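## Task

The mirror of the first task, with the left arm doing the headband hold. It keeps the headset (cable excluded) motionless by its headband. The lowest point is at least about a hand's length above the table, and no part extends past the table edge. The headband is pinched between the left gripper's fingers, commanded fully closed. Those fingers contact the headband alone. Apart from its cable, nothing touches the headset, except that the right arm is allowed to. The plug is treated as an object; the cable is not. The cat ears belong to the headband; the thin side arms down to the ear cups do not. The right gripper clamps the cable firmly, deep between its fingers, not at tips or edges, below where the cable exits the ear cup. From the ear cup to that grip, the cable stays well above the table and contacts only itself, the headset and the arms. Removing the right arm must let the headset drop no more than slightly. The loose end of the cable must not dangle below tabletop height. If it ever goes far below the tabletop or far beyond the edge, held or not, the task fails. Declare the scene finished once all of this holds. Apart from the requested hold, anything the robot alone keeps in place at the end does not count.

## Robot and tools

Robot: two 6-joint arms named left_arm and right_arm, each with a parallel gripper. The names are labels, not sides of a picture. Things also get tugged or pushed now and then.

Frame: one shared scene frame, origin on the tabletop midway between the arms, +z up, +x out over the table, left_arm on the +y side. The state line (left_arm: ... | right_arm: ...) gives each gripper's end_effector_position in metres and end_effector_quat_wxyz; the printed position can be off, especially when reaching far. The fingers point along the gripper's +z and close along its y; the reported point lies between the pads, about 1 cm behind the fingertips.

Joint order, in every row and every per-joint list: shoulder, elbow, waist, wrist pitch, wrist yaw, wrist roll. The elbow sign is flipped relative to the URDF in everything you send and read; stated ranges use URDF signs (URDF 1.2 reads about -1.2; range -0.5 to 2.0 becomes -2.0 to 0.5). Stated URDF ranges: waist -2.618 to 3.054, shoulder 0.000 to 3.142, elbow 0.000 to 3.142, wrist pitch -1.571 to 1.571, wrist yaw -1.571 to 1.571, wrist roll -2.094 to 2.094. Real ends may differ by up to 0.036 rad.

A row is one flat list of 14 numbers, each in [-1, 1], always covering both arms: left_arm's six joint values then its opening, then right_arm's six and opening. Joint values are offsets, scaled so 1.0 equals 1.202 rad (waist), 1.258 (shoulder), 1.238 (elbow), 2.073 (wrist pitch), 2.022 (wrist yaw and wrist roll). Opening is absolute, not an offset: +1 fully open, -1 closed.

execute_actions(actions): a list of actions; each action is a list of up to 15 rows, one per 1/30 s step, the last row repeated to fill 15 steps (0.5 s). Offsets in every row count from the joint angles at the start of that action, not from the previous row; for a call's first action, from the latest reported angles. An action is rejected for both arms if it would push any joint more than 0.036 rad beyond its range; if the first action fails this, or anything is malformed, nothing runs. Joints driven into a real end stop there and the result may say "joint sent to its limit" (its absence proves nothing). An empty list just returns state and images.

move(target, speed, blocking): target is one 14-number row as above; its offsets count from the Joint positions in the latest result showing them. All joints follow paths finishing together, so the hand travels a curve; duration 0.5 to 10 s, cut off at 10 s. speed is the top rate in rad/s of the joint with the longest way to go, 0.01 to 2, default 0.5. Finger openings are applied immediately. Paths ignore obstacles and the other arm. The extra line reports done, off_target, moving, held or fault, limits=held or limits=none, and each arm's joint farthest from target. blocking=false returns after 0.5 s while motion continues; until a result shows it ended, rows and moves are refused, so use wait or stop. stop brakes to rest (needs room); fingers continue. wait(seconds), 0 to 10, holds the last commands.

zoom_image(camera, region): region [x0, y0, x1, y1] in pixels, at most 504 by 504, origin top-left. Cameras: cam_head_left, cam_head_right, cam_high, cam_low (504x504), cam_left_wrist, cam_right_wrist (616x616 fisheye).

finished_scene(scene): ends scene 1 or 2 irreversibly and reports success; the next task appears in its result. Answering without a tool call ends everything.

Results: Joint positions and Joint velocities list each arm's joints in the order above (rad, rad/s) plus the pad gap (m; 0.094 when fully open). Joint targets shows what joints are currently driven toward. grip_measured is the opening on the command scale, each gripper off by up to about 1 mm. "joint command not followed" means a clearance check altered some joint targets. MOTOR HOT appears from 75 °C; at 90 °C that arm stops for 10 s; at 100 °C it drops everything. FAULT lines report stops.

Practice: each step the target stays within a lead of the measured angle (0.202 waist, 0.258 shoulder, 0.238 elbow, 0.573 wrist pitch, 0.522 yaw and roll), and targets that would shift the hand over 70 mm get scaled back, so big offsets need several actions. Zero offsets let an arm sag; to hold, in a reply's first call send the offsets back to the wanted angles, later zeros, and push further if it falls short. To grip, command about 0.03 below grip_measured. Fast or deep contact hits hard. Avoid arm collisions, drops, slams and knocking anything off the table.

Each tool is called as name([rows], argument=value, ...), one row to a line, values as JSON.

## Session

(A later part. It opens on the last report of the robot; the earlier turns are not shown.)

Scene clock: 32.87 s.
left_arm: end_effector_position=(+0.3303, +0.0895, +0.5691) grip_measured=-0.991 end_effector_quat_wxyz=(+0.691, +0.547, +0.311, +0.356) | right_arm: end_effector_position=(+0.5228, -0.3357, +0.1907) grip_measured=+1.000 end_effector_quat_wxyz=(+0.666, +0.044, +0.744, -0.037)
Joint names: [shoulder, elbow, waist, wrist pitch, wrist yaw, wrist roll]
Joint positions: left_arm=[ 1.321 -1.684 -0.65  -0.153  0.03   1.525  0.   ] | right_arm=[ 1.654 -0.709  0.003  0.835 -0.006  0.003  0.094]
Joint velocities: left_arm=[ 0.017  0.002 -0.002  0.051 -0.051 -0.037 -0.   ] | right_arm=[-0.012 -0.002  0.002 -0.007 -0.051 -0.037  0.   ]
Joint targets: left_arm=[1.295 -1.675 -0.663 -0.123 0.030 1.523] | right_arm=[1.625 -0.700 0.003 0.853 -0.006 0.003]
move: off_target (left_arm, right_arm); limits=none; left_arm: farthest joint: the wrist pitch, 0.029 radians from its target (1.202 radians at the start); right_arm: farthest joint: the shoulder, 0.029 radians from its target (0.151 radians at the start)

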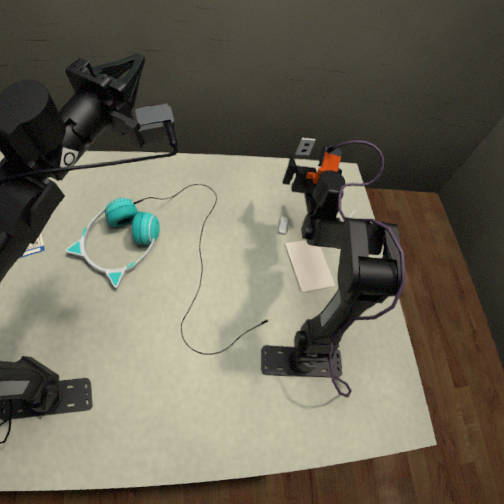

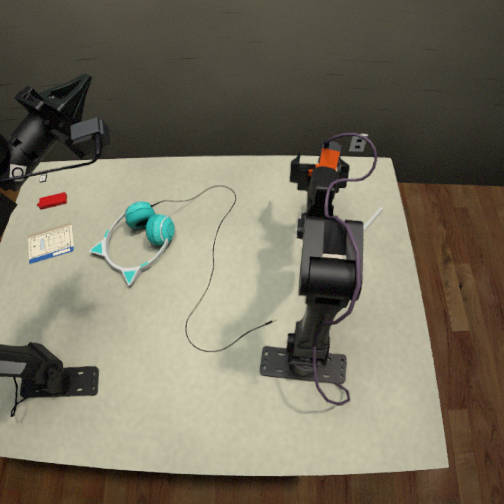

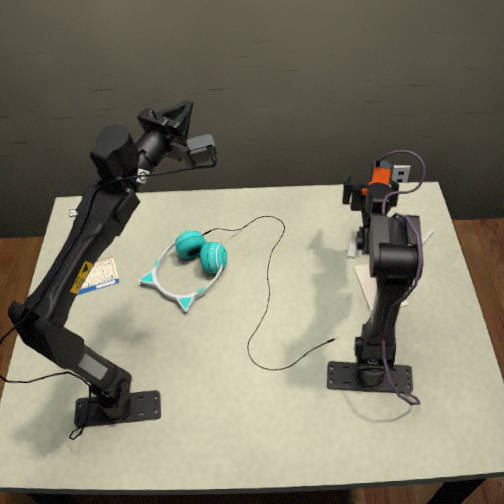

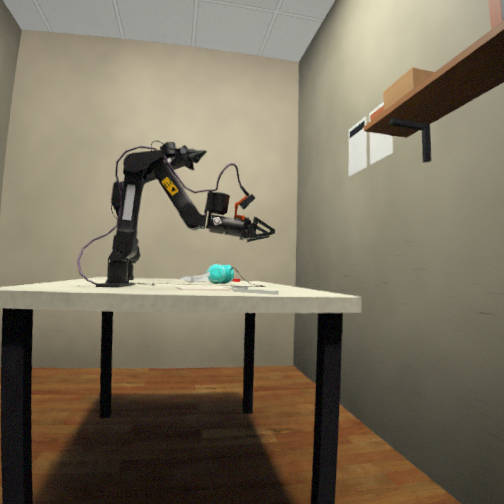

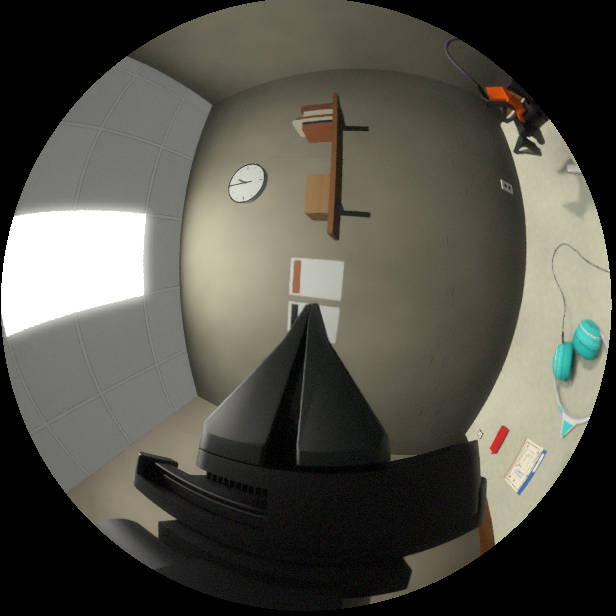

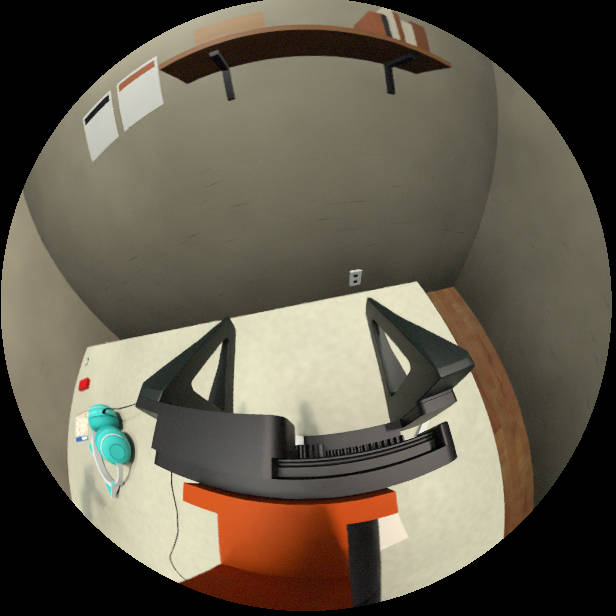

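move(target=[0.3,0.2,0.216,-0.5,0,-1,1,-0.02,0,0,0,0,0,1], speed=1)

move(target=[0.1,0.11,0,0.065,0,-0.41,1,-0.02,0,0,0,0,0,1])

Scene clock: 38.87 s.
left_arm: end_effector_position=(+0.3075, +0.2009, +0.1299) grip_measured=+1.000 end_effector_quat_wxyz=(+0.055, -0.094, +0.993, -0.039) | right_arm: end_effector_position=(+0.5228, -0.3357, +0.1907) grip_measured=+1.000 end_effector_quat_wxyz=(+0.666, +0.044, +0.744, -0.037)
Joint names: [shoulder, elbow, waist, wrist pitch, wrist yaw, wrist roll]
Joint positions: left_arm=[ 1.697 -1.439 -0.401 -1.182  0.03  -0.489  0.094] | right_arm=[ 1.654 -0.709  0.003  0.835 -0.006  0.003  0.094]
Joint velocities: left_arm=[ 0.002  0.017 -0.012 -0.11  -0.037 -0.066  0.   ] | right_arm=[-0.017  0.002 -0.007 -0.037  0.007  0.022  0.   ]
Joint targets: left_arm=[1.699 -1.436 -0.390 -1.189 0.030 -0.498] | right_arm=[1.629 -0.709 0.003 0.835 -0.006 0.003]
move: off_target (right_arm); limits=none; left_arm: farthest joint: the waist, 0.011 radians from its target (0.260 radians at the start); right_arm: farthest joint: the shoulder, 0.025 radians from its target (0.025 radians at the start)

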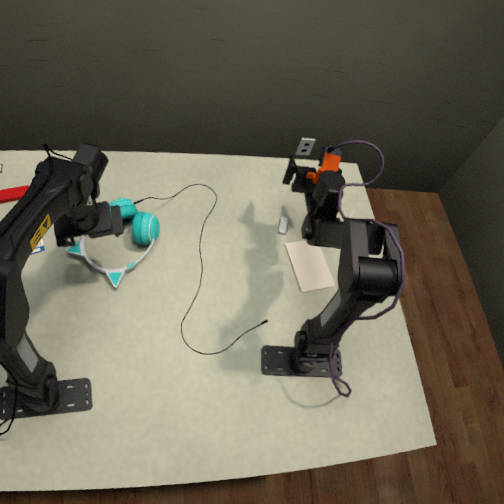

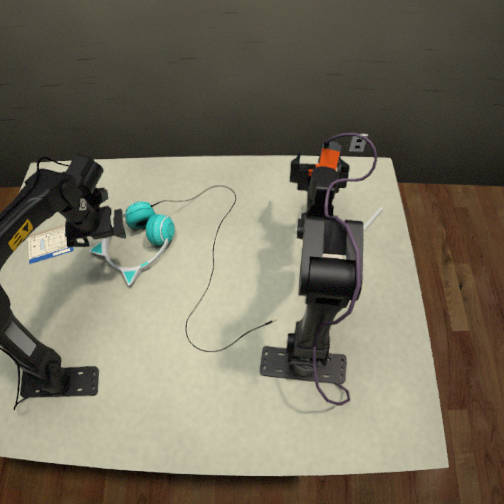

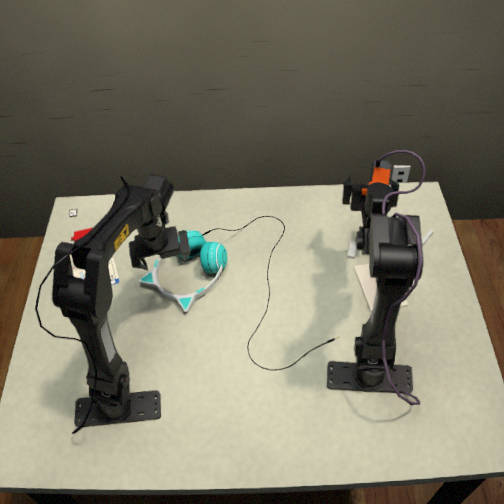

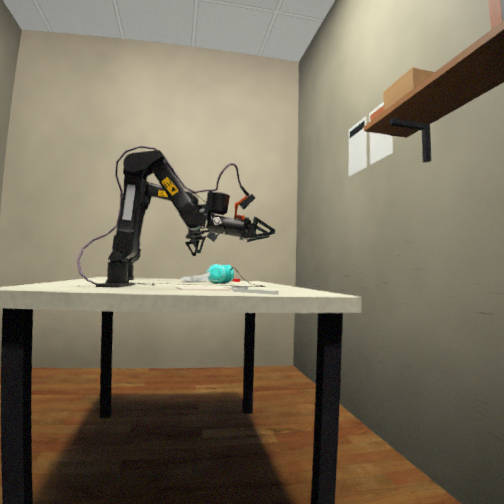

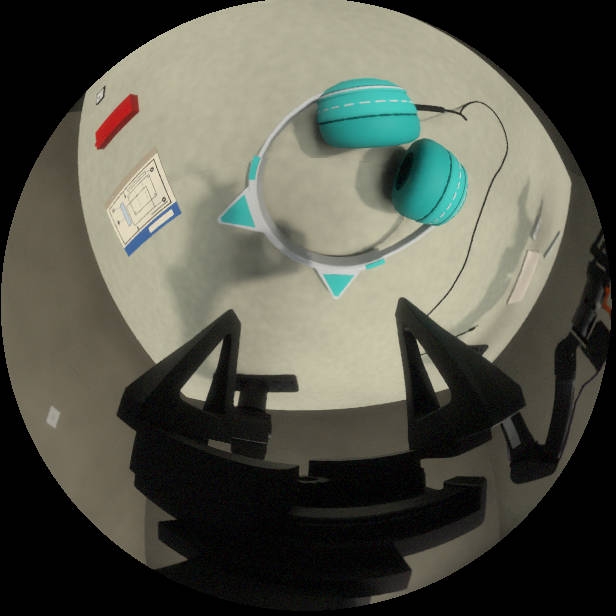

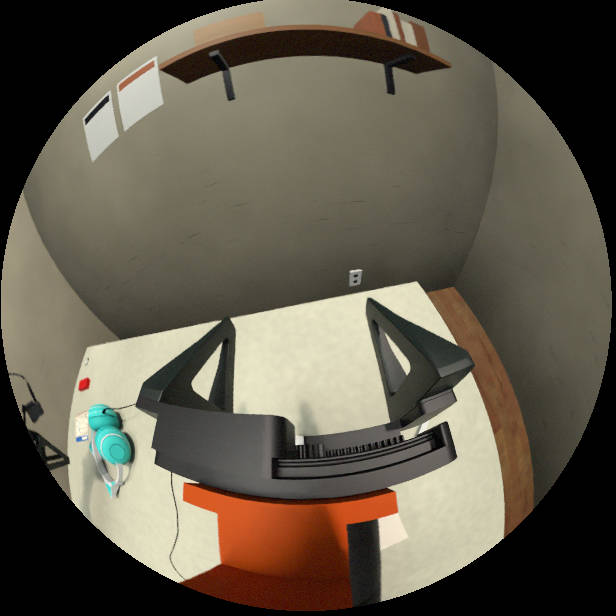

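Scene clock: 41.30 s.
left_arm: end_effector_position=(+0.2981, +0.2037, +0.0601) grip_measured=+1.000 end_effector_quat_wxyz=(-0.010, -0.484, +0.875, -0.011) | right_arm: end_effector_position=(+0.5228, -0.3357, +0.1907) grip_measured=+1.000 end_effector_quat_wxyz=(+0.666, +0.044, +0.744, -0.037)
Joint names: [shoulder, elbow, waist, wrist pitch, wrist yaw, wrist roll]
Joint positions: left_arm=[ 1.817 -1.311 -0.401 -1.063  0.031 -1.309  0.094] | right_arm=[ 1.654 -0.709  0.003  0.835 -0.006  0.003  0.094]
Joint velocities: left_arm=[ 0.012  0.017  0.012 -0.037 -0.051 -0.081  0.   ] | right_arm=[ 0.002  0.002  0.002  0.081  0.007 -0.037  0.   ]
Joint targets: left_arm=[1.823 -1.303 -0.401 -1.048 0.030 -1.318] | right_arm=[1.629 -0.709 0.003 0.835 -0.006 0.003]
move: off_target (right_arm); limits=none; left_arm: farthest joint: the wrist pitch, 0.016 radians from its target (0.135 radians at the start); right_arm: farthest joint: the shoulder, 0.025 radians from its target (0.025 radians at the start)

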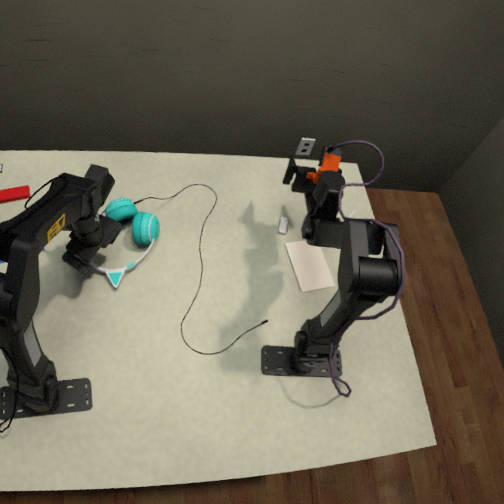

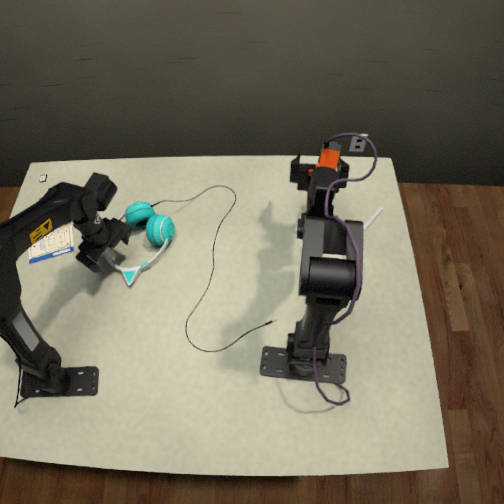

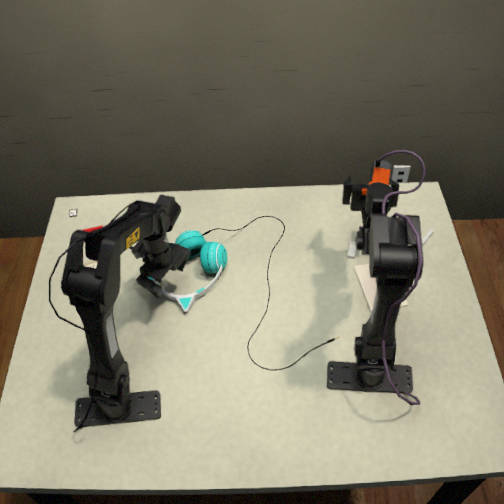

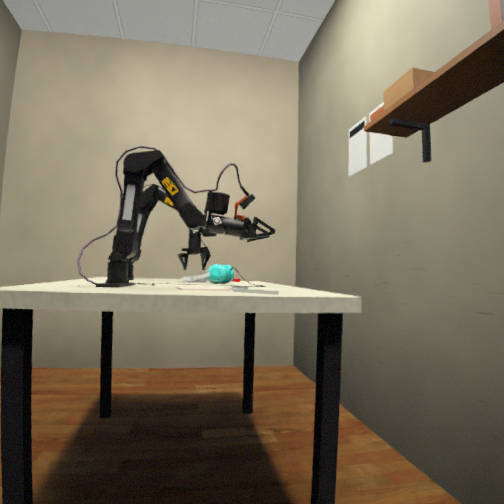

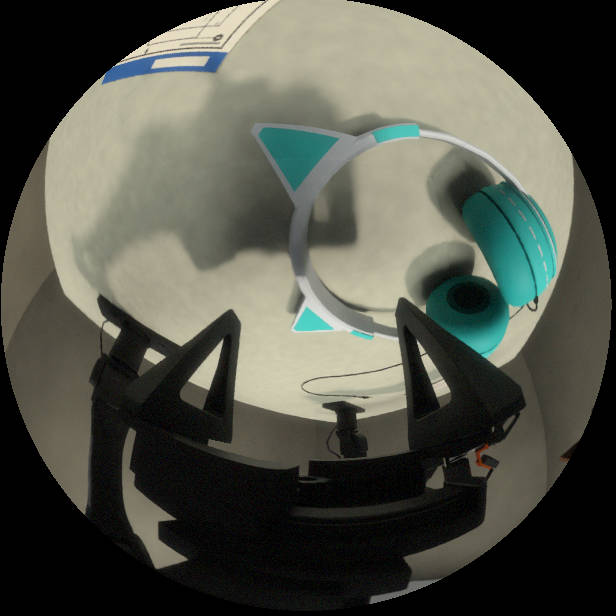

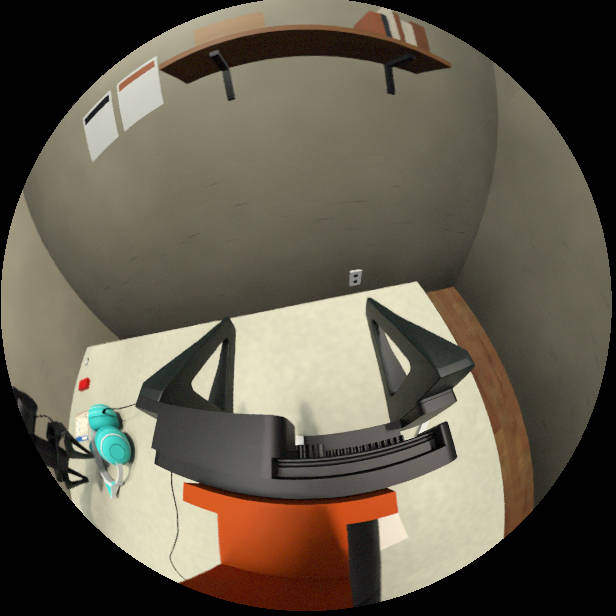

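move(target=[0.075,0.075,0.05,0.085,0,-0.02,1,-0.02,0,0,0,0,0,1], speed=0.2)

Scene clock: 46.03 s.
left_arm: end_effector_position=(+0.3065, +0.2177, +0.0122) grip_measured=+1.000 end_effector_quat_wxyz=(-0.015, -0.518, +0.855, -0.007) | right_arm: end_effector_position=(+0.5228, -0.3357, +0.1907) grip_measured=+1.000 end_effector_quat_wxyz=(+0.666, +0.044, +0.744, -0.037)
Joint names: [shoulder, elbow, waist, wrist pitch, wrist yaw, wrist roll]
Joint positions: left_arm=[ 1.906 -1.226 -0.353 -0.902  0.032 -1.34   0.094] | right_arm=[ 1.654 -0.709  0.003  0.835 -0.006  0.003  0.094]
Joint velocities: left_arm=[ 0.007  0.012  0.002 -0.051 -0.066  0.022  0.   ] | right_arm=[ 0.002 -0.002  0.017  0.037 -0.022 -0.022  0.   ]
Joint targets: left_arm=[1.911 -1.218 -0.341 -0.887 0.031 -1.349] | right_arm=[1.629 -0.709 0.003 0.835 -0.006 0.003]
move: off_target (right_arm); limits=none; left_arm: farthest joint: the wrist pitch, 0.015 radians from its target (0.176 radians at the start); right_arm: farthest joint: the shoulder, 0.025 radians from its target (0.025 radians at the start)

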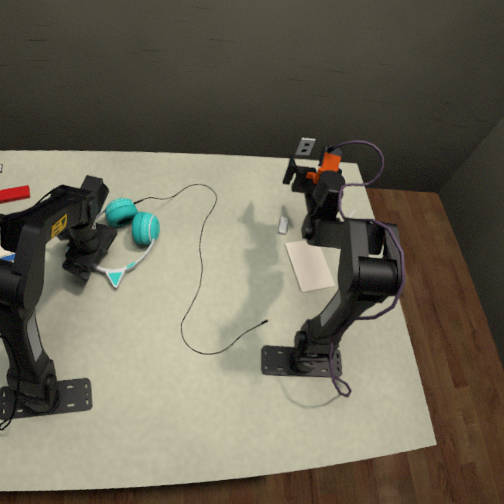

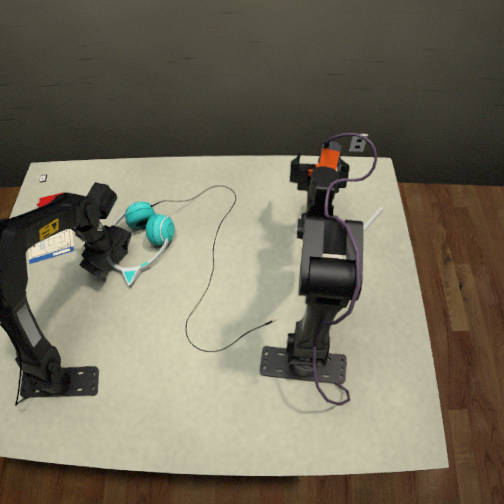

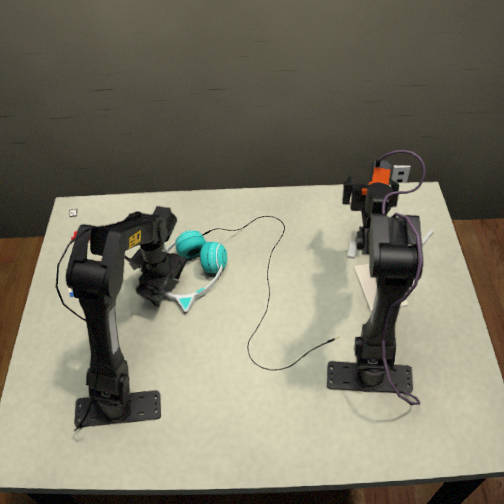

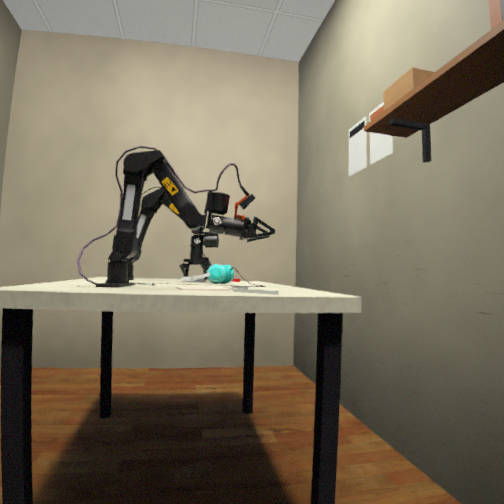

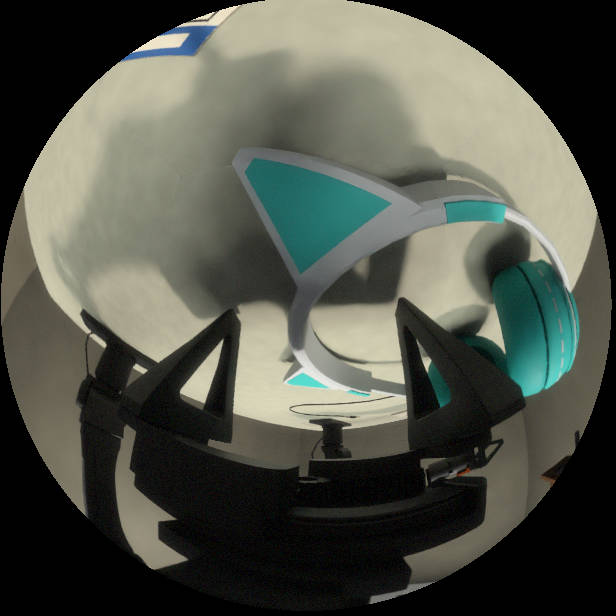

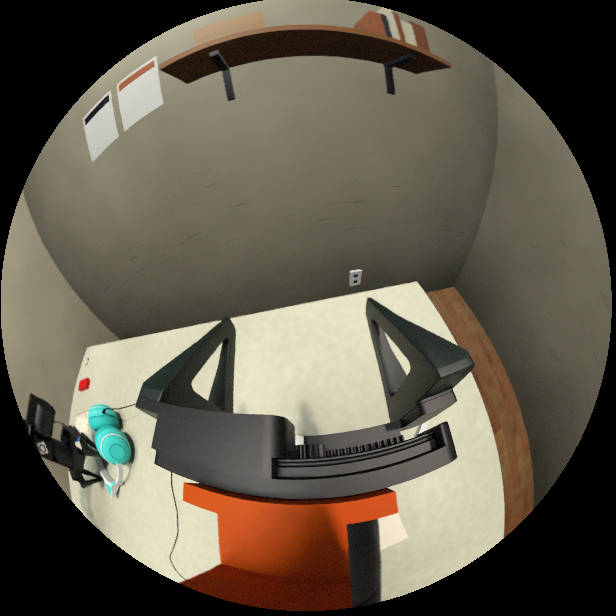

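move(target=[0.01,0,0,0,0,0,-1,-0.02,0,0,0,0,0,1])

move(target=[-0.2,-0.45,0,-0.27,0,0,-1,-0.02,0,0,0,0,0,1], speed=0.25)

Scene clock: 52.27 s.
left_arm: end_effector_position=(+0.3124, +0.2142, +0.0122) grip_measured=-0.825 end_effector_quat_wxyz=(-0.009, -0.517, +0.856, -0.020) | right_arm: end_effector_position=(+0.5228, -0.3357, +0.1907) grip_measured=+1.000 end_effector_quat_wxyz=(+0.666, +0.044, +0.744, -0.037)
Joint names: [shoulder, elbow, waist, wrist pitch, wrist yaw, wrist roll]
Joint positions: left_arm=[ 1.906 -1.226 -0.354 -0.875  0.041 -1.34   0.008] | right_arm=[ 1.654 -0.709  0.003  0.835 -0.006  0.003  0.094]
Joint velocities: left_arm=[-0.002  0.012  0.017 -0.007  0.007  0.007 -0.   ] | right_arm=[-0.002  0.012  0.002  0.037  0.066 -0.022  0.   ]
Joint targets: left_arm=[1.918 -1.226 -0.353 -0.902 0.032 -1.340] | right_arm=[1.629 -0.709 0.003 0.835 -0.006 0.003]
move: off_target (left_arm, right_arm); limits=none; left_arm: farthest joint: the wrist pitch, 0.027 radians from its target (0.000 radians at the start); right_arm: farthest joint: the shoulder, 0.025 radians from its target (0.025 radians at the start)

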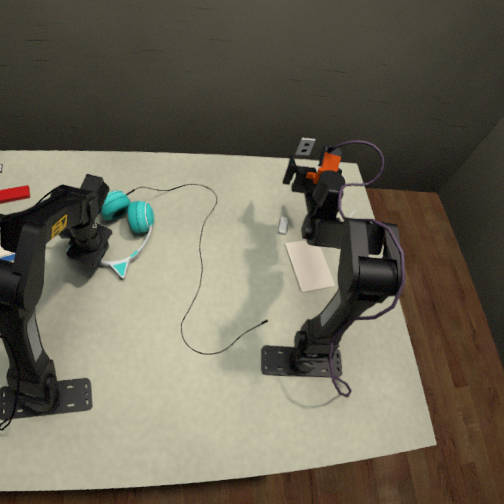

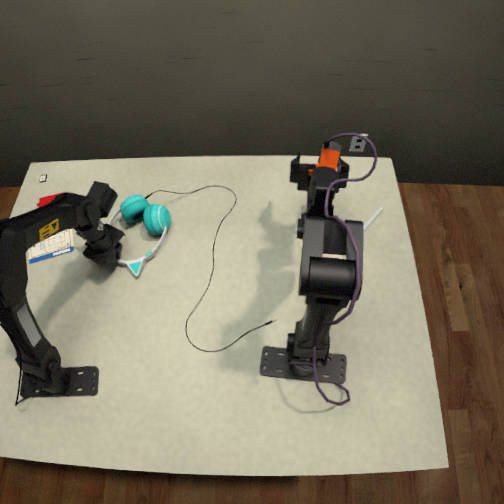

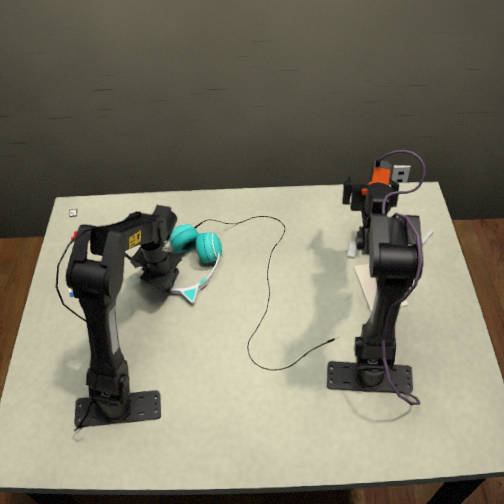

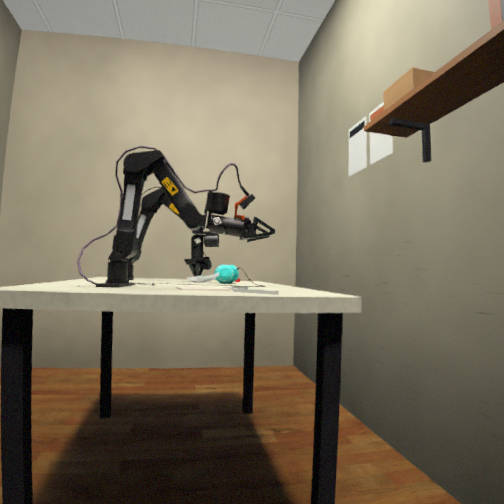

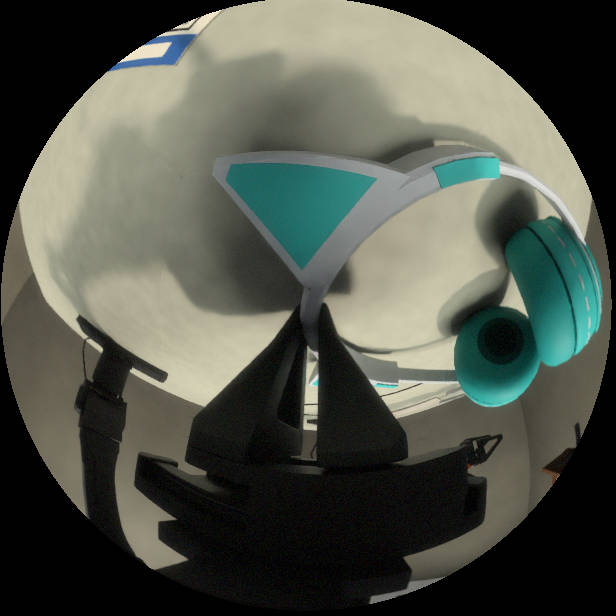

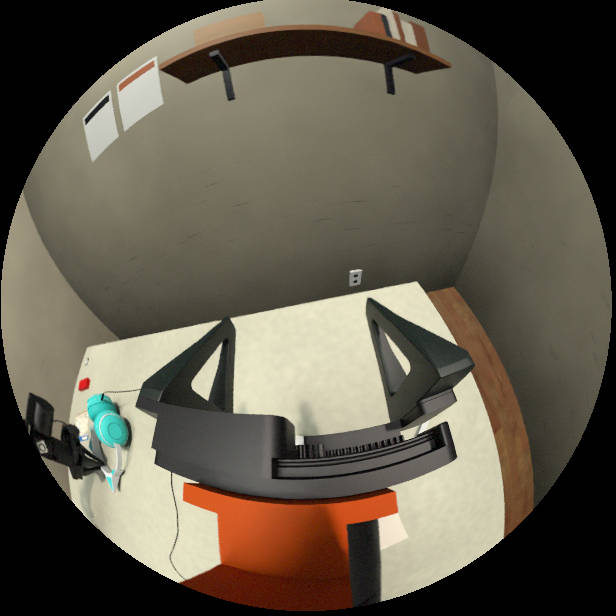

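Scene clock: 55.13 s.
left_arm: end_effector_position=(+0.3060, +0.2153, +0.2082) grip_measured=-0.837 end_effector_quat_wxyz=(+0.040, -0.514, +0.854, -0.071) | right_arm: end_effector_position=(+0.5228, -0.3357, +0.1907) grip_measured=+1.000 end_effector_quat_wxyz=(+0.666, +0.044, +0.744, -0.037)
Joint names: [shoulder, elbow, waist, wrist pitch, wrist yaw, wrist roll]
Joint positions: left_arm=[ 1.692 -1.744 -0.354 -1.466  0.044 -1.34   0.008] | right_arm=[ 1.654 -0.709  0.003  0.835 -0.006  0.003  0.094]
Joint velocities: left_arm=[ 0.002  0.002  0.002 -0.007 -0.007  0.066  0.   ] | right_arm=[ 0.002 -0.012  0.017  0.007 -0.037 -0.051  0.   ]
Joint targets: left_arm=[1.654 -1.783 -0.354 -1.435 0.040 -1.340] | right_arm=[1.629 -0.709 0.003 0.835 -0.006 0.003]
move: off_target (left_arm, right_arm); limits=none; left_arm: farthest joint: the elbow, 0.039 radians from its target (0.557 radians at the start); right_arm: farthest joint: the shoulder, 0.025 radians from its target (0.025 radians at the start)

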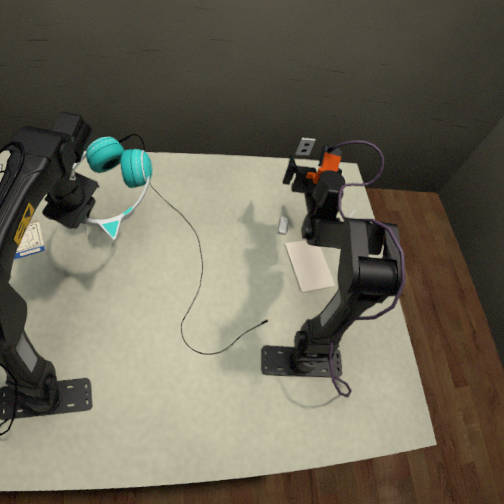

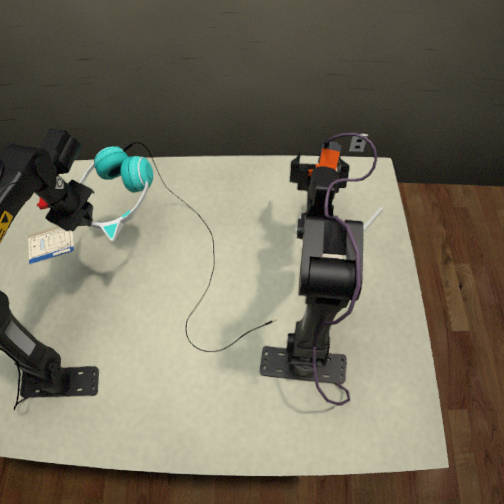

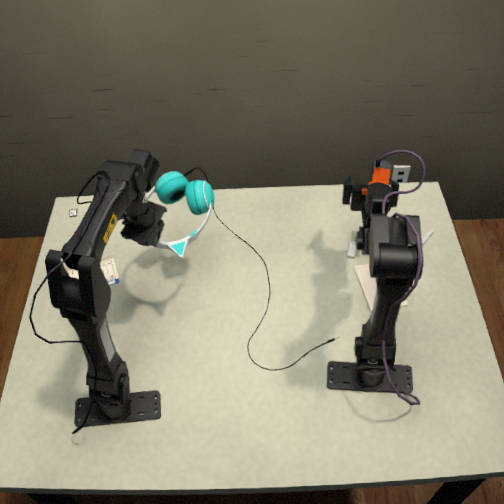

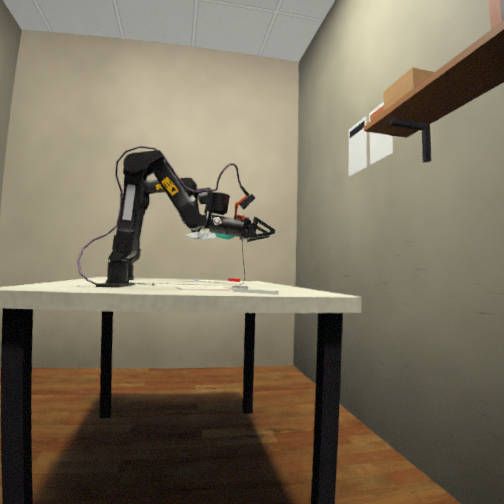

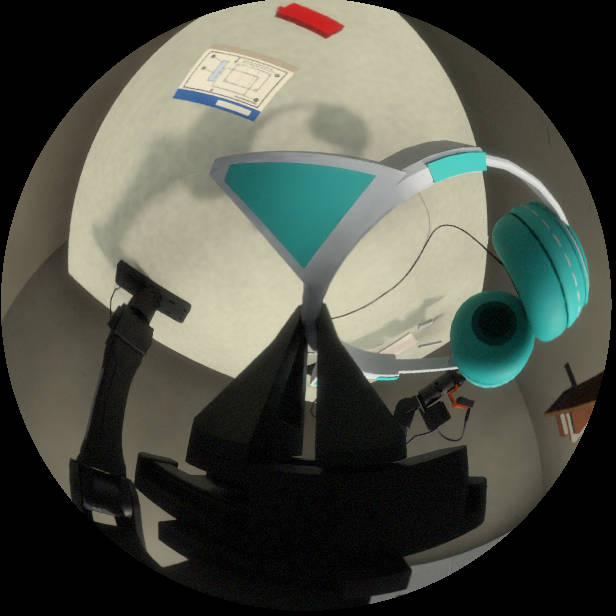

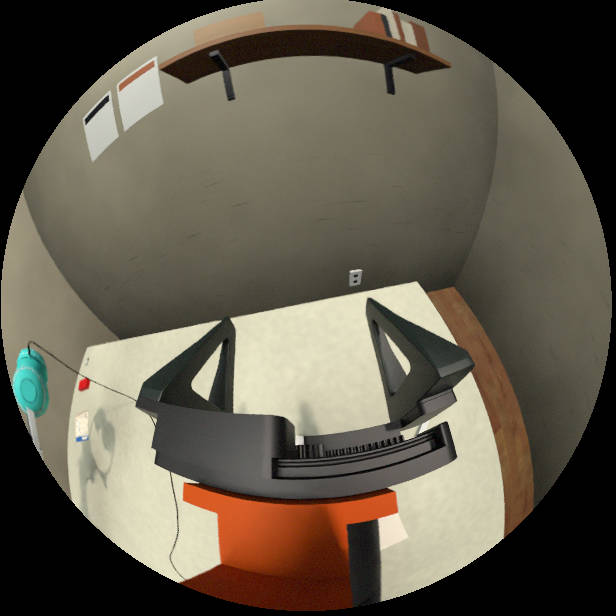

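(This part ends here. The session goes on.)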